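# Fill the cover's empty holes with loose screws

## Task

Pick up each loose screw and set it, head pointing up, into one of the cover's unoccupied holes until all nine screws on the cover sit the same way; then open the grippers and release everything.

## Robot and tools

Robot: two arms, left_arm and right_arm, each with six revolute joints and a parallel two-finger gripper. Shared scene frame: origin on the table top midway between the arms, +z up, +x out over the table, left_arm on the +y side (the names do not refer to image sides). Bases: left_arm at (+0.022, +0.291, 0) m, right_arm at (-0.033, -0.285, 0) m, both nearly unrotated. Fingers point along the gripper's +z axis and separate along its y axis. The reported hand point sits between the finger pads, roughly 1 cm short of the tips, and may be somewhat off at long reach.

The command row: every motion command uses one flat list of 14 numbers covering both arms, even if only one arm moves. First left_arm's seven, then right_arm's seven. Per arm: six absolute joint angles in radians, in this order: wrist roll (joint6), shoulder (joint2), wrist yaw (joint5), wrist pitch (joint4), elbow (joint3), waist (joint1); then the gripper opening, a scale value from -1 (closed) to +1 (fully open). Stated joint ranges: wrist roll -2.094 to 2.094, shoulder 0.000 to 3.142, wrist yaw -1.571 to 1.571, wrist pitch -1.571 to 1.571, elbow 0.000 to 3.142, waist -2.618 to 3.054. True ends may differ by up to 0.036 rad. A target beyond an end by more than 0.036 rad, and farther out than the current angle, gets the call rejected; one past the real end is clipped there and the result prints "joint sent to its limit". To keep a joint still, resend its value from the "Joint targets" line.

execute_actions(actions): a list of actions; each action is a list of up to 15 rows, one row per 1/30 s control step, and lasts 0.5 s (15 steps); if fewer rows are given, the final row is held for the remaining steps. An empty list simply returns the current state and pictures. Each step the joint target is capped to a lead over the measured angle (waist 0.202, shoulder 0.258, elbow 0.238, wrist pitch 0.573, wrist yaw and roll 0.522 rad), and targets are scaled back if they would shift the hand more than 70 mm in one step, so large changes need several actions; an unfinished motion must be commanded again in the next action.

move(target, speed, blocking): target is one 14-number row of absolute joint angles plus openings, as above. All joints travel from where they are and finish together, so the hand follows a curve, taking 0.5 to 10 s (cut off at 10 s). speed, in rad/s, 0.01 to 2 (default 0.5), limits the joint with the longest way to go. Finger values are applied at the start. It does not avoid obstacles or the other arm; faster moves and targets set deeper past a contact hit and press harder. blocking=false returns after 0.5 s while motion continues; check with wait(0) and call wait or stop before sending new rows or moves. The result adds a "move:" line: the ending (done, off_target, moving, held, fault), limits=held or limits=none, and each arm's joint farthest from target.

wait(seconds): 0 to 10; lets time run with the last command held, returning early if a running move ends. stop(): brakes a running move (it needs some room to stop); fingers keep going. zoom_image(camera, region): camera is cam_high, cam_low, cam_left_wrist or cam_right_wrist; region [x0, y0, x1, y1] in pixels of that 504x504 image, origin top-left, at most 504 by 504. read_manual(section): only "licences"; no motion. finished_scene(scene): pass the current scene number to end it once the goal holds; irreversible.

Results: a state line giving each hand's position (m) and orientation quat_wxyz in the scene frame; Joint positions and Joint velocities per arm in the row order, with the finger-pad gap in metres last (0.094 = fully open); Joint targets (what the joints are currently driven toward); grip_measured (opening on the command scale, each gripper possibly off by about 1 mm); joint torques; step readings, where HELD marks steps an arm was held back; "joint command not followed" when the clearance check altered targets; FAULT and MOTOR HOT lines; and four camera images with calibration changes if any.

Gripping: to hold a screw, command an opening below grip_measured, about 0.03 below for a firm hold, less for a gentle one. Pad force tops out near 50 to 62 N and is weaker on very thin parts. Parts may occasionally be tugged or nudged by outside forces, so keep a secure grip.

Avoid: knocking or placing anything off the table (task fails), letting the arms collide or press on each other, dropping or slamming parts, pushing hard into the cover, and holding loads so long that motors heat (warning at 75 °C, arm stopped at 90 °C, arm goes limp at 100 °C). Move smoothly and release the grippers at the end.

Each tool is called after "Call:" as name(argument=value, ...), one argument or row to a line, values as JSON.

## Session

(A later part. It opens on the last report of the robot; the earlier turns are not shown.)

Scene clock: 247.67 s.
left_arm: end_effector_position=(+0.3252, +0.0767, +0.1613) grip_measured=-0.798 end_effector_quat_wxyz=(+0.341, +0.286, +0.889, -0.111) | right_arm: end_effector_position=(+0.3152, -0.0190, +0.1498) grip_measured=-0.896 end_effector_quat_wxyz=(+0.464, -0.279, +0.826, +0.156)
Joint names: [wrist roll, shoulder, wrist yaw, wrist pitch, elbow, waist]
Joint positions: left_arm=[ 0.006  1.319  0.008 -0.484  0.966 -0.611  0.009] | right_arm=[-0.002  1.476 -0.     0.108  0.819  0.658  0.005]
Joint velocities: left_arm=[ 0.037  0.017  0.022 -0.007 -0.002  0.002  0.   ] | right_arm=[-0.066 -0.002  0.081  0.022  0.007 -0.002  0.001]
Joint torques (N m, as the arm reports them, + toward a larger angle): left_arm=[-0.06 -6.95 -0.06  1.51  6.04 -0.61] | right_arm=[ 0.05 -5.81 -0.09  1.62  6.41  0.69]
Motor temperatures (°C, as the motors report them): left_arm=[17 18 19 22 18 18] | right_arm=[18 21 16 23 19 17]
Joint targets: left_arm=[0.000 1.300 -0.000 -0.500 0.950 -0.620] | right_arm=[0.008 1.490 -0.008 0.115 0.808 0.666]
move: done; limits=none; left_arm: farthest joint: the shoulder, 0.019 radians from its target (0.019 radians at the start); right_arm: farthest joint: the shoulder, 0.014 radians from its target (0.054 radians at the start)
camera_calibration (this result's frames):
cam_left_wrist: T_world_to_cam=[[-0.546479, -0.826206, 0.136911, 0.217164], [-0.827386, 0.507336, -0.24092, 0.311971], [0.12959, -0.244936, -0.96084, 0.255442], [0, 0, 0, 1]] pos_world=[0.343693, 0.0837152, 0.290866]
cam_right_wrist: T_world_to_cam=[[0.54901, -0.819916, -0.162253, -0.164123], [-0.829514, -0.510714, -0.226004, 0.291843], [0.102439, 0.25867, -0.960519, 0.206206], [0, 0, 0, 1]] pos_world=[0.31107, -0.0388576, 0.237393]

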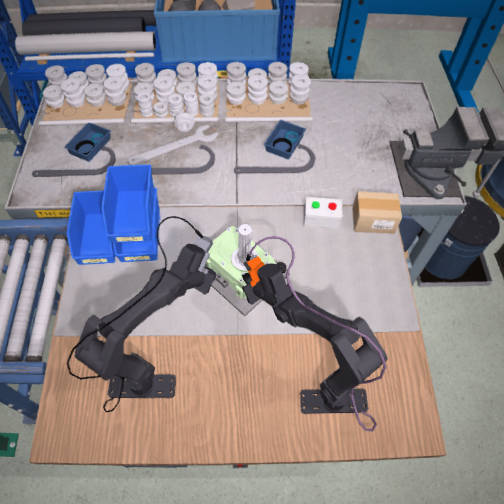

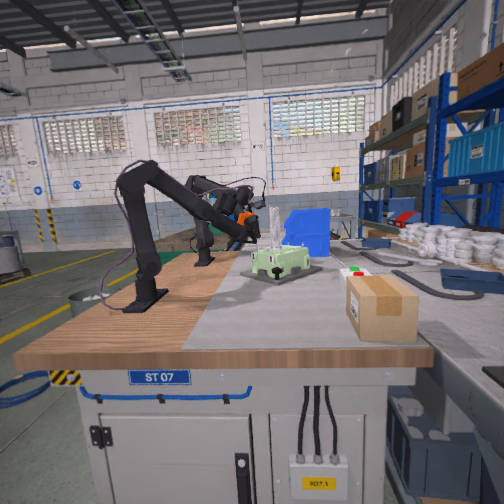

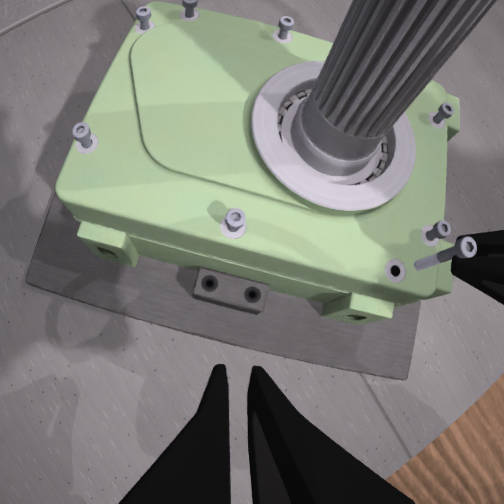

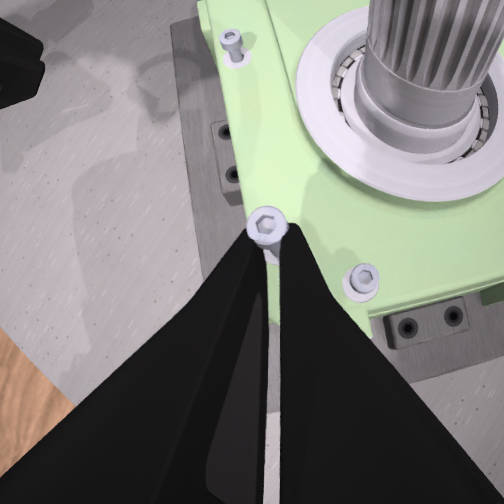

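Call:
move(
  target=[0.0,1.3,0,-0.5,0.95,-0.62,-0.8,0.008,1.509,-0.008,0.155,0.79,0.666,-0.975],
  speed=0.03,
)

Call:
zoom_image(
  camera="cam_left_wrist",
  region=[360,200,500,320],
)

Call:
zoom_image(
  camera="cam_right_wrist",
  region=[220,190,320,290],
)

Scene clock: 251.93 s.
left_arm: end_effector_position=(+0.3252, +0.0767, +0.1613) grip_measured=-0.798 end_effector_quat_wxyz=(+0.341, +0.286, +0.889, -0.111) | right_arm: end_effector_position=(+0.3166, -0.0179, +0.1437) grip_measured=-0.896 end_effector_quat_wxyz=(+0.466, -0.279, +0.825, +0.157)
Joint names: [wrist roll, shoulder, wrist yaw, wrist pitch, elbow, waist]
Joint positions: left_arm=[ 0.006  1.319  0.008 -0.484  0.966 -0.611  0.009] | right_arm=[-0.002  1.493 -0.     0.148  0.803  0.658  0.005]
Joint velocities: left_arm=[-0.051 -0.032  0.007  0.007 -0.002  0.022 -0.001] | right_arm=[ 0.037  0.007 -0.007  0.037  0.007 -0.012  0.001]
Joint torques (N m, as the arm reports them, + toward a larger angle): left_arm=[-0.06 -7.02 -0.08  1.47  6.14 -0.34] | right_arm=[ 0.06 -5.73 -0.09  1.64  6.16  0.69]
Motor temperatures (°C, as the motors report them): left_arm=[17 18 19 22 18 18] | right_arm=[18 21 16 23 19 17]
Joint targets: left_arm=[-0.000 1.300 -0.000 -0.500 0.950 -0.620] | right_arm=[0.008 1.509 -0.008 0.155 0.790 0.666]
move: done; limits=none; left_arm: farthest joint: the shoulder, 0.019 radians from its target (0.019 radians at the start); right_arm: farthest joint: the shoulder, 0.016 radians from its target (0.033 radians at the start)
camera_calibration (this result's frames):
cam_left_wrist: T_world_to_cam=[[-0.546479, -0.826206, 0.136911, 0.217164], [-0.827386, 0.507336, -0.24092, 0.311971], [0.12959, -0.244936, -0.96084, 0.255442], [0, 0, 0, 1]] pos_world=[0.343693, 0.0837152, 0.290866]
cam_right_wrist: T_world_to_cam=[[0.549799, -0.819316, -0.162611, -0.165189], [-0.828402, -0.509868, -0.231916, 0.292735], [0.107103, 0.262215, -0.959048, 0.198315], [0, 0, 0, 1]] pos_world=[0.312083, -0.0380869, 0.231222]

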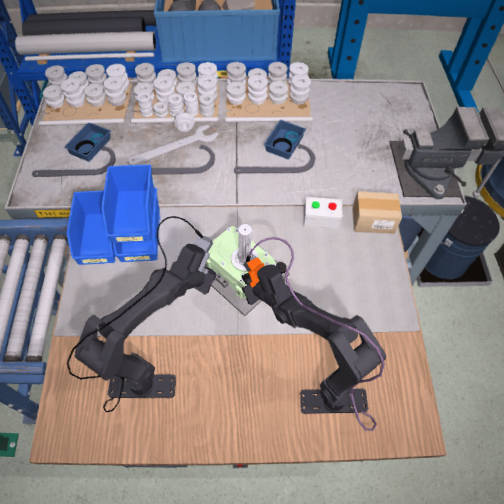

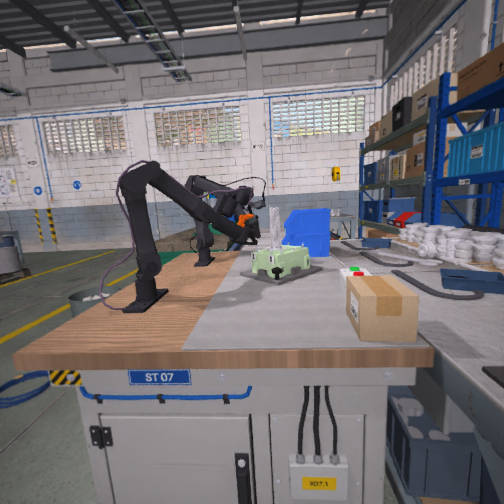

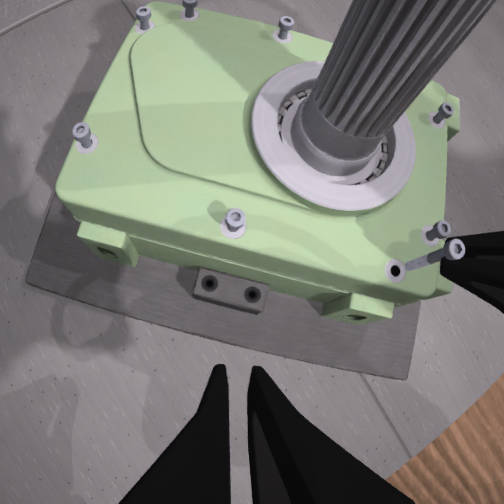

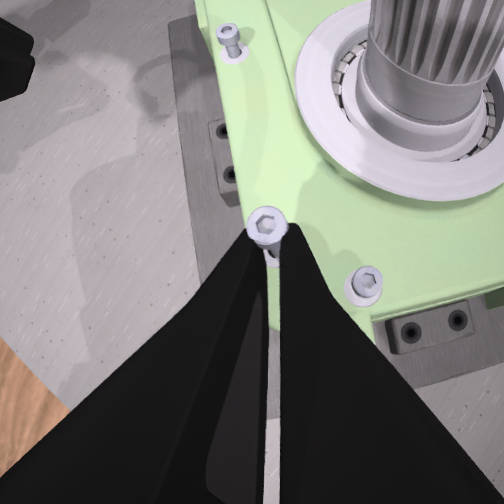

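Region (360, 200, 500, 320) of cam_left_wrist's 504x504 image, scaled by 3.600, with more detail than that image has; it fills the top 432 rows of this view, and the rest is white.

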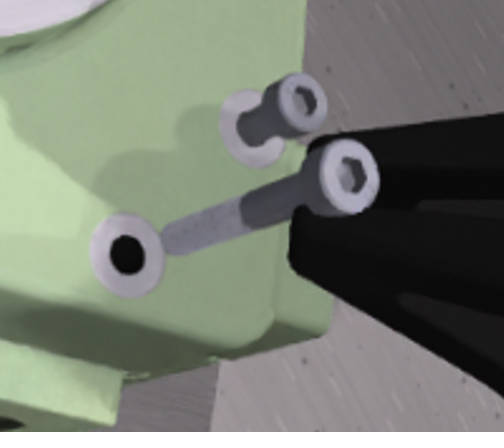

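Region (220, 190, 320, 290) of cam_right_wrist's 504x504 image, scaled by 5.040, with more detail than that image has.

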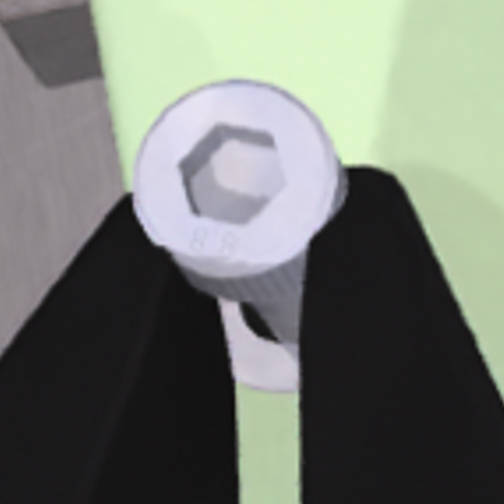

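Call:
move(
  target=[0.0,1.3,0,-0.5,0.95,-0.62,-0.8,0.008,1.521,-0.008,0.17,0.783,0.673,-0.975],
  speed=0.02,
)

Call:
zoom_image(
  camera="cam_left_wrist",
  region=[360,200,500,320],
)

Call:
zoom_image(
  camera="cam_right_wrist",
  region=[220,190,320,290],
)

Scene clock: 256.07 s.
left_arm: end_effector_position=(+0.3252, +0.0767, +0.1613) grip_measured=-0.798 end_effector_quat_wxyz=(+0.341, +0.286, +0.889, -0.111) | right_arm: end_effector_position=(+0.3187, -0.0163, +0.1431) grip_measured=-0.896 end_effector_quat_wxyz=(+0.471, -0.278, +0.822, +0.158)
Joint names: [wrist roll, shoulder, wrist yaw, wrist pitch, elbow, waist]
Joint positions: left_arm=[ 0.006  1.319  0.008 -0.484  0.966 -0.611  0.009] | right_arm=[-0.001  1.503 -0.     0.174  0.798  0.658  0.005]
Joint velocities: left_arm=[ 0.037 -0.002 -0.007 -0.022 -0.002 -0.002 -0.001] | right_arm=[-0.081 -0.002  0.007 -0.007  0.002  0.002 -0.001]
Joint torques (N m, as the arm reports them, + toward a larger angle): left_arm=[-0.05 -7.12 -0.03  1.51  6.1  -0.41] | right_arm=[ 0.06 -5.73 -0.08  1.54  5.88  1.25]
Motor temperatures (°C, as the motors report them): left_arm=[17 18 19 22 18 18] | right_arm=[18 21 16 24 19 17]
Joint targets: left_arm=[0.000 1.300 0.000 -0.500 0.950 -0.620] | right_arm=[0.008 1.521 -0.008 0.170 0.783 0.673]
move: done; limits=none; left_arm: farthest joint: the shoulder, 0.019 radians from its target (0.019 radians at the start); right_arm: farthest joint: the shoulder, 0.018 radians from its target (0.028 radians at the start)
camera_calibration (this result's frames):
cam_left_wrist: T_world_to_cam=[[-0.546479, -0.826206, 0.136911, 0.217164], [-0.827386, 0.507336, -0.24092, 0.311971], [0.12959, -0.244936, -0.96084, 0.255442], [0, 0, 0, 1]] pos_world=[0.343693, 0.0837152, 0.290866]
cam_right_wrist: T_world_to_cam=[[0.551143, -0.818213, -0.163612, -0.165396], [-0.826311, -0.507944, -0.243316, 0.296121], [0.115979, 0.269296, -0.956048, 0.194003], [0, 0, 0, 1]] pos_world=[0.313345, -0.03716, 0.230466]

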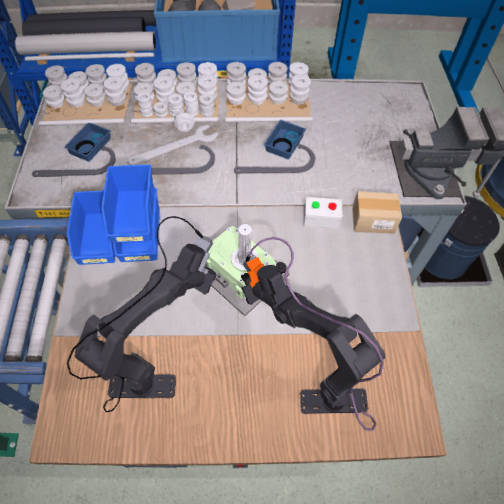

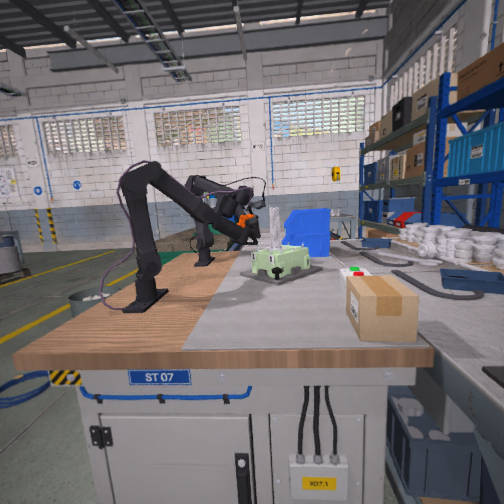

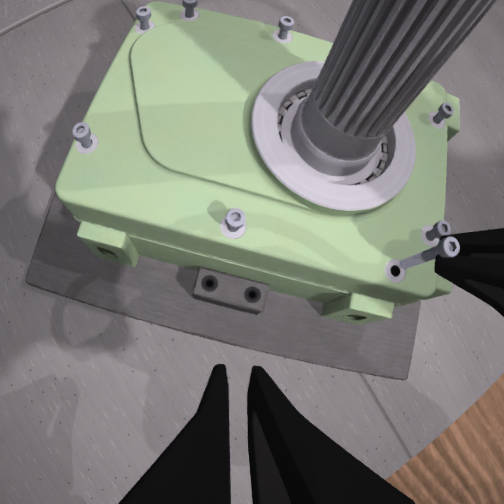

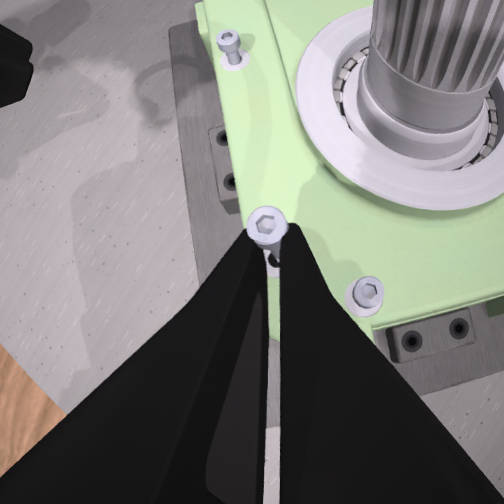

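Region (360, 200, 500, 320) of cam_left_wrist's 504x504 image, scaled by 3.600, with more detail than that image has; it fills the top 432 rows of this view, and the rest is white.

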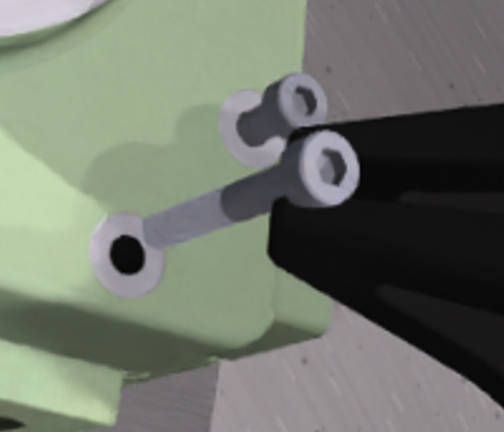

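Region (220, 190, 320, 290) of cam_right_wrist's 504x504 image, scaled by 5.040, with more detail than that image has.

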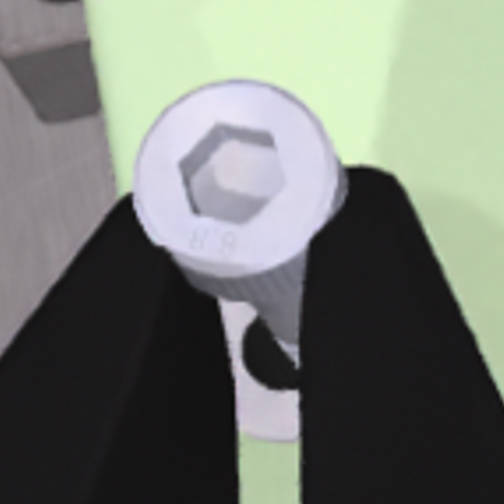

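Call:
execute_actions(
  actions=[
    [[0,1.3,0,-0.5,0.95,-0.62,-0.8,0.008,1.515,-0.008,0.15,0.79,0.685,-0.975],[0,1.3,0,-0.5,0.95,-0.62,-0.8,0.008,1.515,-0.008,0.15,0.79,0.685,-0.975],[0,1.3,0,-0.5,0.95,-0.62,-0.8,0.008,1.515,-0.008,0.15,0.79,0.67,-0.975]],
  ],
)

Call:
zoom_image(
  camera="cam_left_wrist",
  region=[360,200,500,320],
)

Call:
zoom_image(
  camera="cam_right_wrist",
  region=[220,190,320,290],
)

Scene clock: 258.87 s.
left_arm: end_effector_position=(+0.3252, +0.0767, +0.1613) grip_measured=-0.798 end_effector_quat_wxyz=(+0.341, +0.286, +0.889, -0.111) | right_arm: end_effector_position=(+0.3170, -0.0141, +0.1431) grip_measured=-0.896 end_effector_quat_wxyz=(+0.470, -0.280, +0.821, +0.160)
Joint names: [wrist roll, shoulder, wrist yaw, wrist pitch, elbow, waist]
Joint positions: left_arm=[ 0.006  1.319  0.008 -0.484  0.966 -0.611  0.009] | right_arm=[-0.001  1.503 -0.     0.175  0.798  0.664  0.005]
Joint velocities: left_arm=[ 0.037  0.012  0.066 -0.022  0.002  0.002  0.   ] | right_arm=[ 0.007 -0.017  0.066  0.022 -0.002 -0.007  0.002]
Joint torques (N m, as the arm reports them, + toward a larger angle): left_arm=[-0.1  -6.79 -0.07  1.47  6.25 -0.61] | right_arm=[ 0.07 -6.21 -0.1   1.38  6.5   0.51]
Motor temperatures (°C, as the motors report them): left_arm=[17 18 19 22 18 18] | right_arm=[18 20 16 24 19 17]
Joint targets: left_arm=[0.000 1.300 -0.000 -0.500 0.950 -0.620] | right_arm=[0.008 1.515 -0.008 0.150 0.790 0.670]
Step readings (joint positions):
0: left_arm=[0.006 1.319 0.008 -0.484 0.966 -0.611] | right_arm=[-0.001 1.503 -0.000 0.175 0.798 0.658]
1: left_arm=[0.006 1.319 0.008 -0.484 0.966 -0.611] | right_arm=[-0.001 1.503 -0.000 0.175 0.798 0.659]
2: left_arm=[0.006 1.319 0.008 -0.484 0.966 -0.611] | right_arm=[-0.001 1.503 -0.000 0.175 0.798 0.662]
4: left_arm=[0.006 1.319 0.008 -0.484 0.966 -0.611] | right_arm=[-0.001 1.503 -0.000 0.175 0.798 0.664]
8: left_arm=[0.006 1.319 0.008 -0.484 0.966 -0.611] | right_arm=[-0.001 1.503 -0.000 0.175 0.798 0.664]
15: Joint positions above
camera_calibration (this result's frames):
cam_left_wrist: T_world_to_cam=[[-0.546479, -0.826206, 0.136911, 0.217164], [-0.827386, 0.507336, -0.24092, 0.311971], [0.12959, -0.244936, -0.96084, 0.255442], [0, 0, 0, 1]] pos_world=[0.343693, 0.0837152, 0.290866]
cam_right_wrist: T_world_to_cam=[[0.556376, -0.814626, -0.163802, -0.16427], [-0.823055, -0.513211, -0.243298, 0.294671], [0.114132, 0.270183, -0.95602, 0.19413], [0, 0, 0, 1]] pos_world=[0.311769, -0.0350407, 0.230378]

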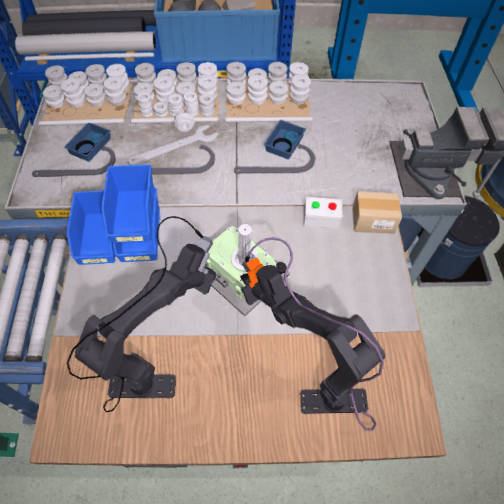

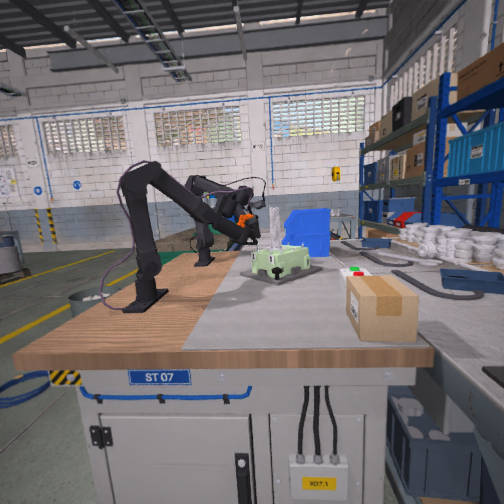

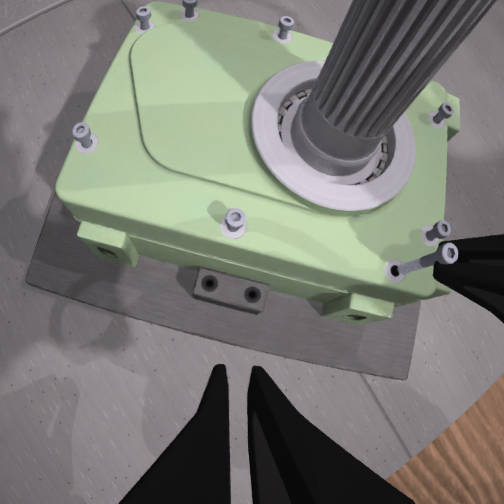

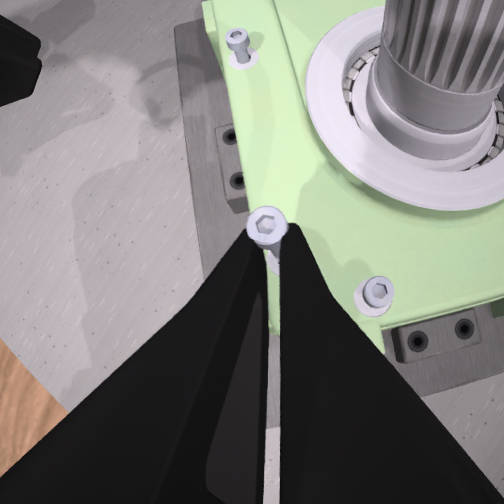

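Region (360, 200, 500, 320) of cam_left_wrist's 504x504 image, scaled by 3.600, with more detail than that image has; it fills the top 432 rows of this view, and the rest is white.

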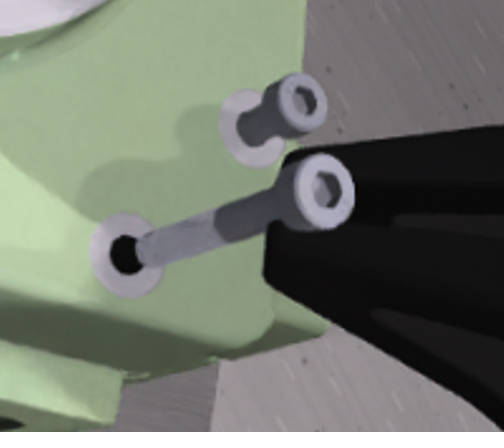

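Region (220, 190, 320, 290) of cam_right_wrist's 504x504 image, scaled by 5.040, with more detail than that image has.

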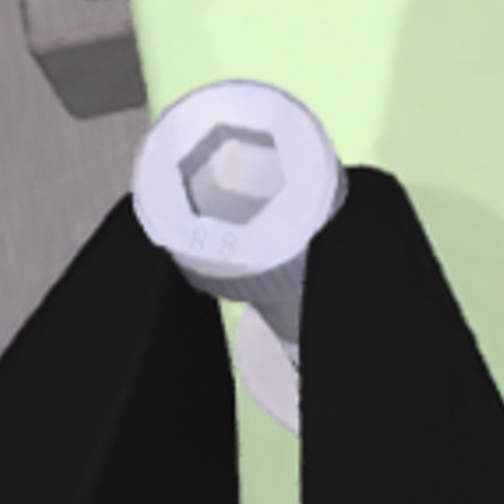

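Call:
execute_actions(
  actions=[
    [[0,1.3,0,-0.5,0.95,-0.62,-0.8,0.008,1.532,-0.008,0.16,0.79,0.67,-0.975]],
  ],
)

Call:
zoom_image(
  camera="cam_left_wrist",
  region=[360,200,500,320],
)

Scene clock: 274.80 s.
left_arm: end_effector_position=(+0.3252, +0.0767, +0.1613) grip_measured=-0.798 end_effector_quat_wxyz=(+0.341, +0.286, +0.889, -0.111) | right_arm: end_effector_position=(+0.3170, -0.0141, +0.1431) grip_measured=-0.896 end_effector_quat_wxyz=(+0.470, -0.280, +0.821, +0.160)
Joint names: [wrist roll, shoulder, wrist yaw, wrist pitch, elbow, waist]
Joint positions: left_arm=[ 0.006  1.319  0.008 -0.484  0.966 -0.611  0.009] | right_arm=[-0.001  1.503 -0.     0.175  0.798  0.664  0.005]
Joint velocities: left_arm=[ 0.007  0.002 -0.081 -0.022  0.002 -0.007  0.   ] | right_arm=[-0.154 -0.007 -0.066 -0.007 -0.022 -0.007 -0.   ]
Joint torques (N m, as the arm reports them, + toward a larger angle): left_arm=[-0.1  -6.73 -0.07  1.49  6.17 -0.52] | right_arm=[ 0.07 -4.69 -0.08  1.46  6.52  0.48]
Motor temperatures (°C, as the motors report them): left_arm=[17 18 19 22 18 18] | right_arm=[18 20 16 24 19 17]
Joint targets: left_arm=[0.000 1.300 -0.000 -0.500 0.950 -0.620] | right_arm=[0.008 1.532 -0.008 0.160 0.790 0.670]
Step readings (joint positions):
0: left_arm=[0.006 1.319 0.008 -0.484 0.966 -0.611] | right_arm=[-0.001 1.503 -0.000 0.175 0.798 0.664]
1: left_arm=[0.006 1.319 0.008 -0.484 0.966 -0.611] | right_arm=[-0.001 1.503 -0.000 0.175 0.798 0.664]
2: left_arm=[0.006 1.319 0.008 -0.484 0.966 -0.611] | right_arm=[-0.001 1.503 -0.000 0.175 0.798 0.664]
4: left_arm=[0.006 1.319 0.008 -0.484 0.966 -0.611] | right_arm=[-0.001 1.503 -0.000 0.175 0.798 0.664]
8: left_arm=[0.006 1.319 0.008 -0.484 0.966 -0.611] | right_arm=[-0.001 1.503 -0.000 0.175 0.798 0.664]
15: Joint positions above
camera_calibration (this result's frames):
cam_left_wrist: T_world_to_cam=[[-0.546479, -0.826206, 0.136911, 0.217164], [-0.827386, 0.507336, -0.24092, 0.311971], [0.12959, -0.244936, -0.96084, 0.255442], [0, 0, 0, 1]] pos_world=[0.343693, 0.0837152, 0.290866]
cam_right_wrist: T_world_to_cam=[[0.556376, -0.814626, -0.163802, -0.16427], [-0.823055, -0.513211, -0.243298, 0.294671], [0.114132, 0.270183, -0.95602, 0.19413], [0, 0, 0, 1]] pos_world=[0.311769, -0.0350407, 0.230378]

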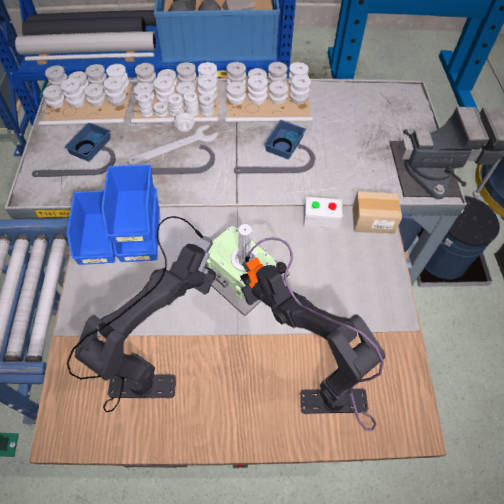

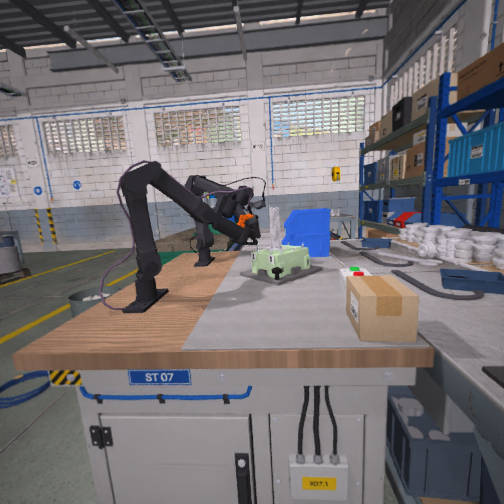

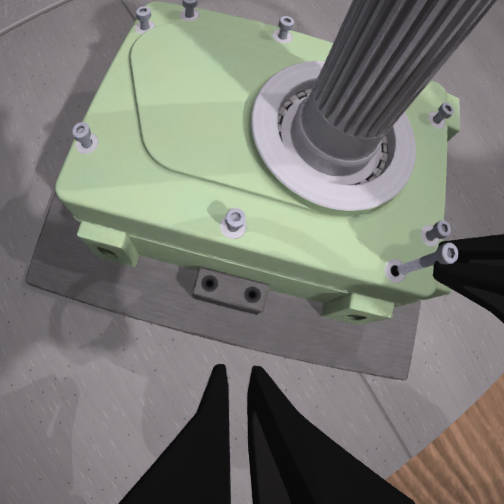

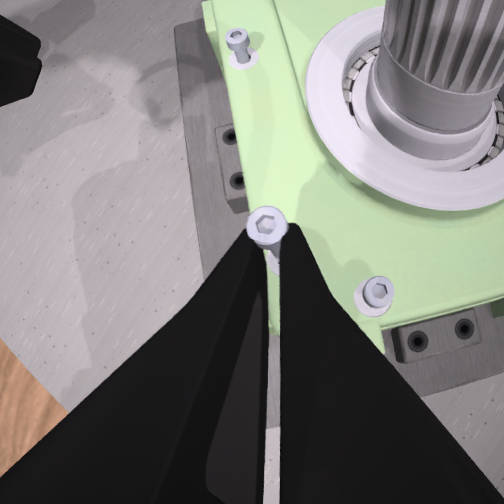

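Region (360, 200, 500, 320) of cam_left_wrist's 504x504 image, scaled by 3.600, with more detail than that image has; it fills the top 432 rows of this view, and the rest is white.

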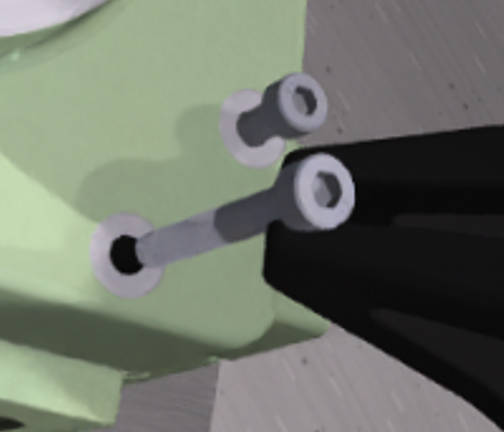

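Call:
execute_actions(
  actions=[
    [[0,1.3,0,-0.5,0.95,-0.62,-0.8,0.008,1.505,-0.008,0.183,0.83,0.67,-0.975],[0,1.3,0,-0.5,0.95,-0.62,-0.8,0.008,1.505,-0.008,0.183,0.83,0.67,-0.975],[0,1.3,0,-0.5,0.95,-0.62,-0.8,0.008,1.505,-0.008,0.183,0.83,0.67,-0.975],[0,1.3,0,-0.5,0.95,-0.62,-0.8,0.008,1.505,-0.008,0.183,0.815,0.67,-0.975]],
  ],
)

Call:
zoom_image(
  camera="cam_left_wrist",
  region=[360,200,500,320],
)

Scene clock: 277.13 s.
left_arm: end_effector_position=(+0.3252, +0.0767, +0.1613) grip_measured=-0.798 end_effector_quat_wxyz=(+0.341, +0.286, +0.889, -0.111) | right_arm: end_effector_position=(+0.3188, -0.0127, +0.1473) grip_measured=-0.896 end_effector_quat_wxyz=(+0.476, -0.279, +0.818, +0.162)
Joint names: [wrist roll, shoulder, wrist yaw, wrist pitch, elbow, waist]
Joint positions: left_arm=[ 0.006  1.319  0.008 -0.484  0.966 -0.611  0.009] | right_arm=[-0.001  1.503 -0.     0.18   0.805  0.664  0.005]
Joint velocities: left_arm=[ 0.037 -0.007 -0.037 -0.037 -0.007  0.007  0.001] | right_arm=[ 0.066  0.002 -0.051 -0.037 -0.002  0.007 -0.001]
Joint torques (N m, as the arm reports them, + toward a larger angle): left_arm=[-0.08 -7.09 -0.07  1.49  6.24 -0.43] | right_arm=[ 0.08 -7.11 -0.07  1.6   8.02  0.48]
Motor temperatures (°C, as the motors report them): left_arm=[17 18 19 22 18 18] | right_arm=[18 20 16 25 19 17]
Joint targets: left_arm=[-0.000 1.300 0.000 -0.500 0.950 -0.620] | right_arm=[0.008 1.505 -0.008 0.183 0.815 0.670]
Step readings (joint positions):
0: left_arm=[0.006 1.319 0.008 -0.484 0.966 -0.611] | right_arm=[-0.001 1.503 -0.000 0.175 0.798 0.664]
1: left_arm=[0.006 1.319 0.008 -0.484 0.966 -0.611] | right_arm=[-0.001 1.503 -0.000 0.175 0.800 0.664]
2: left_arm=[0.006 1.319 0.008 -0.484 0.966 -0.611] | right_arm=[-0.001 1.503 -0.000 0.175 0.802 0.664]
4: left_arm=[0.006 1.319 0.008 -0.484 0.966 -0.611] | right_arm=[-0.001 1.503 -0.000 0.178 0.805 0.664]
8: left_arm=[0.006 1.319 0.008 -0.484 0.966 -0.611] | right_arm=[-0.001 1.503 -0.000 0.180 0.805 0.664]
15: Joint positions above
camera_calibration (this result's frames):
cam_left_wrist: T_world_to_cam=[[-0.546479, -0.826206, 0.136911, 0.217164], [-0.827386, 0.507336, -0.24092, 0.311971], [0.12959, -0.244936, -0.96084, 0.255442], [0, 0, 0, 1]] pos_world=[0.343693, 0.0837152, 0.290866]
cam_right_wrist: T_world_to_cam=[[0.558013, -0.813365, -0.164495, -0.163845], [-0.820568, -0.511296, -0.255429, 0.298985], [0.123652, 0.277512, -0.952731, 0.194178], [0, 0, 0, 1]] pos_world=[0.312754, -0.0342825, 0.234417]

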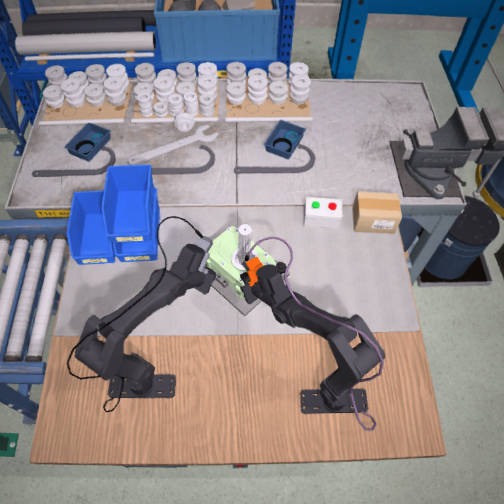

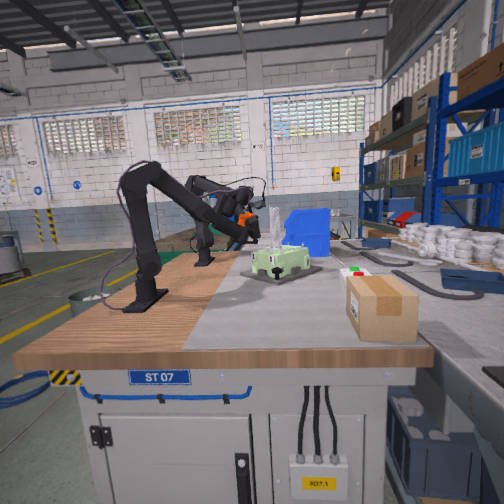

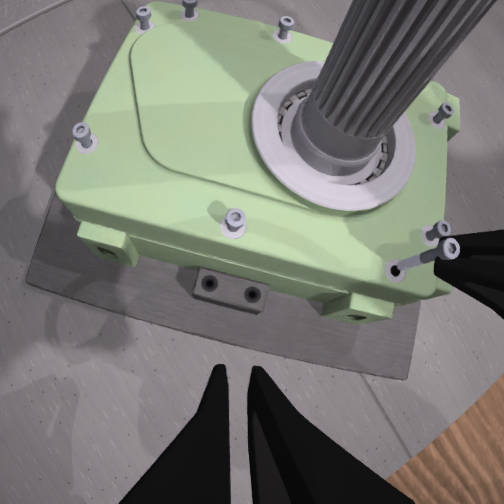

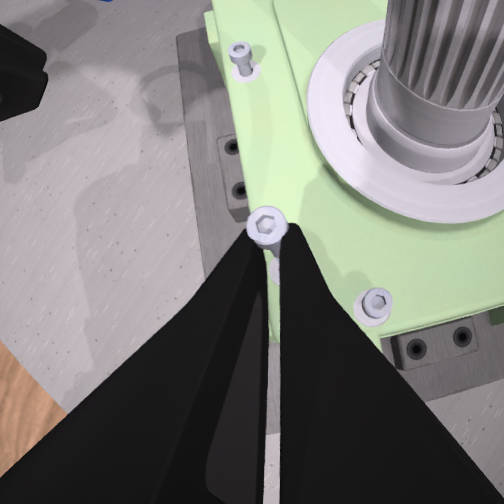

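Region (360, 200, 500, 320) of cam_left_wrist's 504x504 image, scaled by 3.600, with more detail than that image has; it fills the top 432 rows of this view, and the rest is white.

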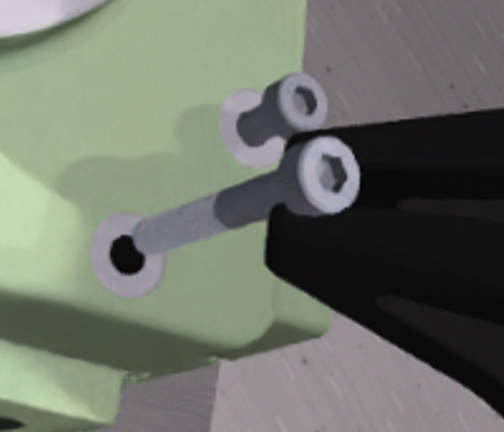

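Call:
execute_actions(
  actions=[
    [[0,1.3,0,-0.5,0.95,-0.62,-0.8,0.008,1.535,-0.008,0.183,0.81,0.69,-0.975],[0,1.3,0,-0.5,0.95,-0.62,-0.8,0.008,1.535,-0.008,0.183,0.81,0.672,-0.975],[0,1.3,0,-0.5,0.95,-0.62,-0.8,0.008,1.535,-0.008,0.183,0.81,0.672,-0.975],[0,1.3,0,-0.5,0.95,-0.62,-0.8,0.008,1.515,-0.008,0.183,0.81,0.672,-0.975]],
  ],
)

Call:
zoom_image(
  camera="cam_left_wrist",
  region=[360,200,500,320],
)

Scene clock: 279.53 s.
left_arm: end_effector_position=(+0.3252, +0.0767, +0.1613) grip_measured=-0.798 end_effector_quat_wxyz=(+0.341, +0.286, +0.889, -0.111) | right_arm: end_effector_position=(+0.3186, -0.0113, +0.1438) grip_measured=-0.896 end_effector_quat_wxyz=(+0.473, -0.281, +0.819, +0.162)
Joint names: [wrist roll, shoulder, wrist yaw, wrist pitch, elbow, waist]
Joint positions: left_arm=[ 0.006  1.319  0.008 -0.484  0.966 -0.611  0.009] | right_arm=[-0.001  1.513 -0.002  0.184  0.805  0.666  0.005]
Joint velocities: left_arm=[-0.051  0.007  0.007 -0.081  0.012  0.012 -0.   ] | right_arm=[-0.022  0.017  0.037 -0.051  0.017 -0.017  0.001]
Joint torques (N m, as the arm reports them, + toward a larger angle): left_arm=[-0.08 -6.72 -0.07  1.48  6.22 -0.48] | right_arm=[ 0.05 -7.17 -0.09  1.57  7.61  0.53]
Motor temperatures (°C, as the motors report them): left_arm=[17 18 19 22 18 18] | right_arm=[18 20 16 25 19 17]
Joint targets: left_arm=[-0.000 1.300 0.000 -0.500 0.950 -0.620] | right_arm=[0.008 1.515 -0.008 0.183 0.810 0.672]
Step readings (joint positions):
0: left_arm=[0.006 1.319 0.008 -0.484 0.966 -0.611] | right_arm=[-0.001 1.503 -0.000 0.180 0.805 0.664]
1: left_arm=[0.006 1.319 0.008 -0.484 0.966 -0.611] | right_arm=[-0.001 1.505 -0.000 0.181 0.805 0.665]
2: left_arm=[0.006 1.319 0.008 -0.484 0.966 -0.611] | right_arm=[-0.001 1.508 -0.001 0.183 0.805 0.666]
4: left_arm=[0.006 1.319 0.008 -0.484 0.966 -0.611] | right_arm=[-0.001 1.513 -0.001 0.183 0.805 0.666]
8: left_arm=[0.006 1.319 0.008 -0.484 0.966 -0.611] | right_arm=[-0.001 1.513 -0.002 0.184 0.805 0.666]
15: Joint positions above
camera_calibration (this result's frames):
cam_left_wrist: T_world_to_cam=[[-0.546479, -0.826206, 0.136911, 0.217164], [-0.827386, 0.507336, -0.24092, 0.311971], [0.12959, -0.244936, -0.96084, 0.255442], [0, 0, 0, 1]] pos_world=[0.343693, 0.0837152, 0.290866]
cam_right_wrist: T_world_to_cam=[[0.559589, -0.812173, -0.165031, -0.163586], [-0.820416, -0.514652, -0.249098, 0.297645], [0.117378, 0.274787, -0.954314, 0.192705], [0, 0, 0, 1]] pos_world=[0.313115, -0.0326295, 0.231047]

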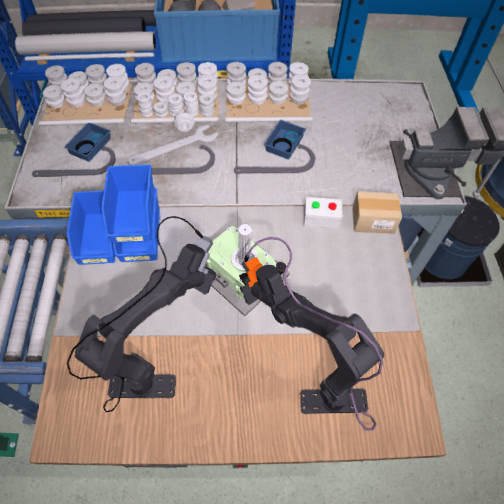

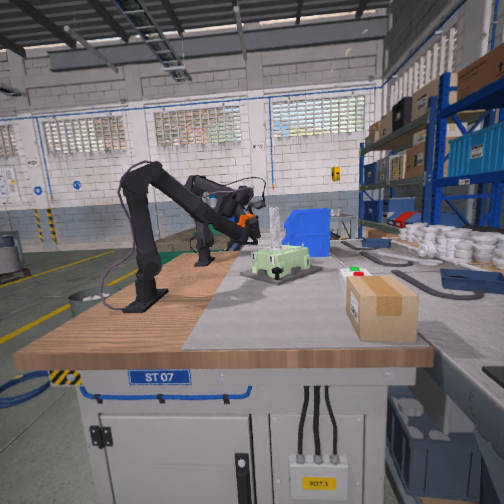

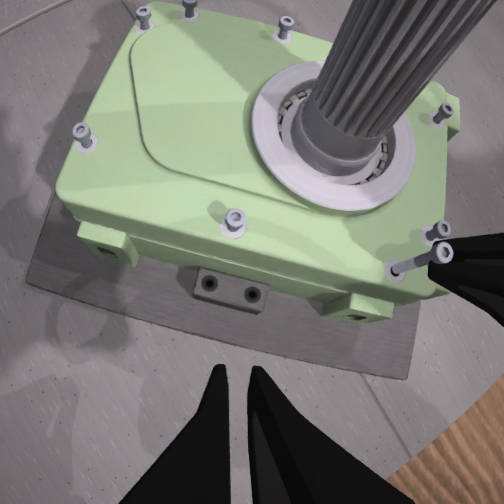

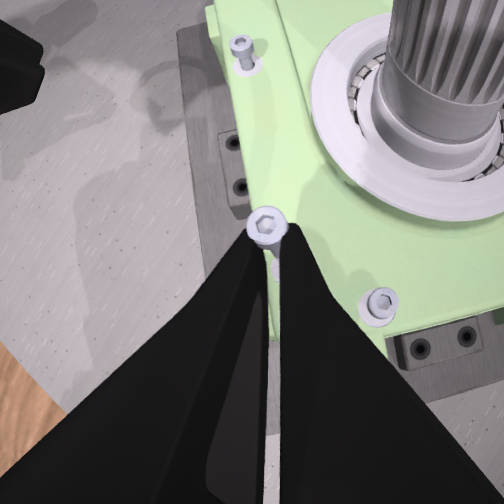

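Region (360, 200, 500, 320) of cam_left_wrist's 504x504 image, scaled by 3.600, with more detail than that image has; it fills the top 432 rows of this view, and the rest is white.

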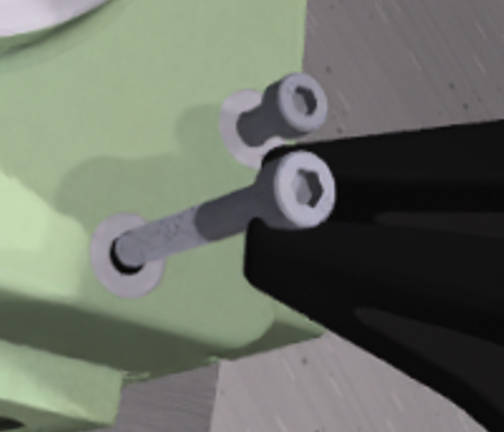

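Nearly centred; another small descent with a touch of +l.

Call:
execute_actions(
  actions=[
    [[0,1.3,0,-0.5,0.95,-0.62,-0.8,0.008,1.515,-0.008,0.19,0.81,0.686,-0.975],[0,1.3,0,-0.5,0.95,-0.62,-0.8,0.008,1.547,-0.008,0.19,0.81,0.672,-0.975],[0,1.3,0,-0.5,0.95,-0.62,-0.8,0.008,1.547,-0.008,0.19,0.81,0.672,-0.975],[0,1.3,0,-0.5,0.95,-0.62,-0.8,0.008,1.547,-0.008,0.19,0.81,0.672,-0.975],[0,1.3,0,-0.5,0.95,-0.62,-0.8,0.008,1.525,-0.008,0.19,0.81,0.672,-0.975]],
  ],
)

Call:
zoom_image(
  camera="cam_left_wrist",
  region=[360,200,500,320],
)

Scene clock: 281.33 s.
left_arm: end_effector_position=(+0.3252, +0.0767, +0.1613) grip_measured=-0.798 end_effector_quat_wxyz=(+0.341, +0.286, +0.889, -0.111) | right_arm: end_effector_position=(+0.3200, -0.0100, +0.1431) grip_measured=-0.896 end_effector_quat_wxyz=(+0.475, -0.281, +0.818, +0.163)
Joint names: [wrist roll, shoulder, wrist yaw, wrist pitch, elbow, waist]
Joint positions: left_arm=[ 0.006  1.319  0.008 -0.484  0.966 -0.611  0.009] | right_arm=[-0.001  1.522 -0.002  0.197  0.805  0.667  0.005]
Joint velocities: left_arm=[-0.007 -0.007  0.007 -0.081  0.007 -0.022  0.   ] | right_arm=[-0.066 -0.022 -0.066 -0.081 -0.002 -0.022  0.   ]
Joint torques (N m, as the arm reports them, + toward a larger angle): left_arm=[-0.09 -6.88 -0.04  1.45  6.28 -0.41] | right_arm=[ 0.05 -7.16 -0.07  1.53  7.57  0.42]
Motor temperatures (°C, as the motors report them): left_arm=[17 18 19 22 18 18] | right_arm=[18 20 16 25 19 17]
Joint targets: left_arm=[-0.000 1.300 -0.000 -0.500 0.950 -0.620] | right_arm=[0.008 1.525 -0.008 0.190 0.810 0.672]
Step readings (joint positions):
0: left_arm=[0.006 1.319 0.008 -0.484 0.966 -0.611] | right_arm=[-0.001 1.513 -0.002 0.184 0.805 0.666]
1: left_arm=[0.006 1.319 0.008 -0.484 0.966 -0.611] | right_arm=[-0.001 1.513 -0.002 0.184 0.805 0.667]
2: left_arm=[0.006 1.319 0.008 -0.484 0.966 -0.611] | right_arm=[-0.001 1.515 -0.002 0.185 0.805 0.667]
4: left_arm=[0.006 1.319 0.008 -0.484 0.966 -0.611] | right_arm=[-0.001 1.521 -0.002 0.195 0.805 0.667]
8: left_arm=[0.006 1.319 0.008 -0.484 0.966 -0.611] | right_arm=[-0.001 1.522 -0.002 0.197 0.805 0.667]
15: Joint positions above
camera_calibration (this result's frames):
cam_left_wrist: T_world_to_cam=[[-0.546479, -0.826206, 0.136911, 0.217164], [-0.827386, 0.507336, -0.24092, 0.311971], [0.12959, -0.244936, -0.96084, 0.255442], [0, 0, 0, 1]] pos_world=[0.343693, 0.0837152, 0.290866]
cam_right_wrist: T_world_to_cam=[[0.560546, -0.811458, -0.165298, -0.163693], [-0.819234, -0.514202, -0.253875, 0.299561], [0.121013, 0.277726, -0.953008, 0.190206], [0, 0, 0, 1]] pos_world=[0.314151, -0.0316206, 0.230261]

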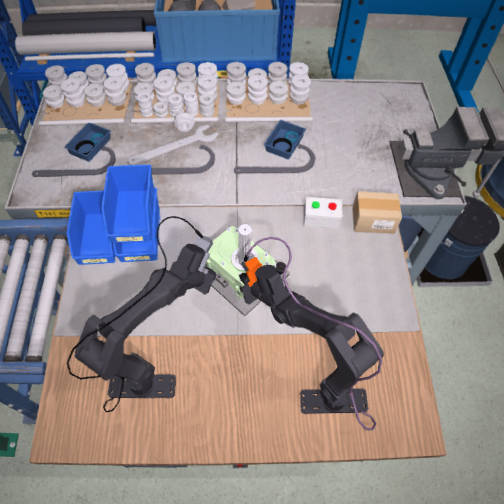

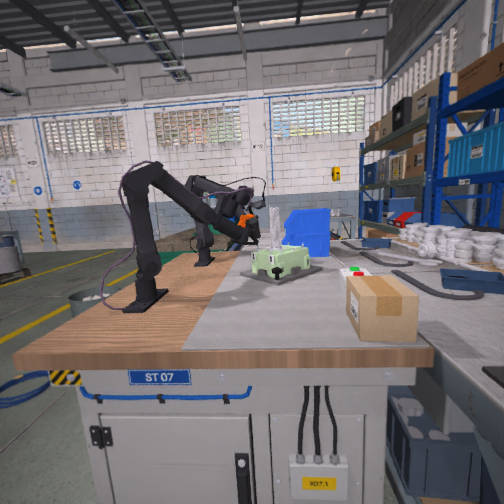

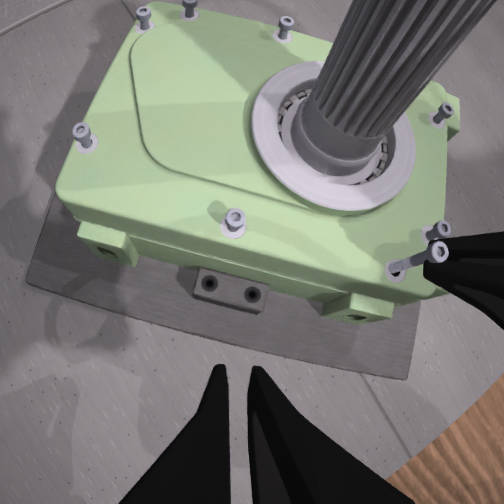

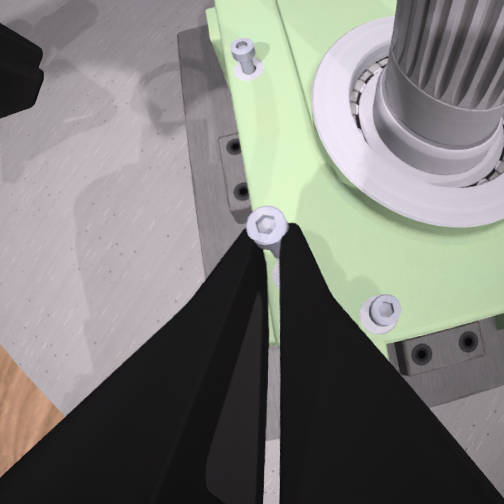

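Region (360, 200, 500, 320) of cam_left_wrist's 504x504 image, scaled by 3.600, with more detail than that image has; it fills the top 432 rows of this view, and the rest is white.

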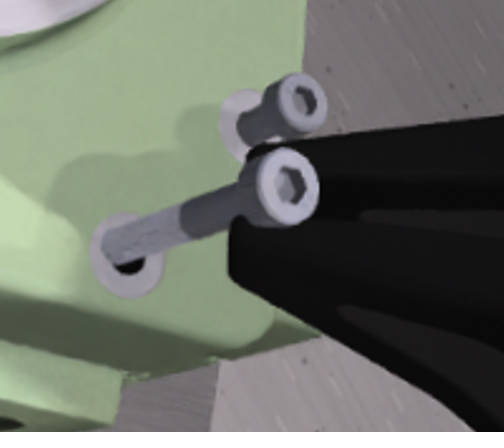

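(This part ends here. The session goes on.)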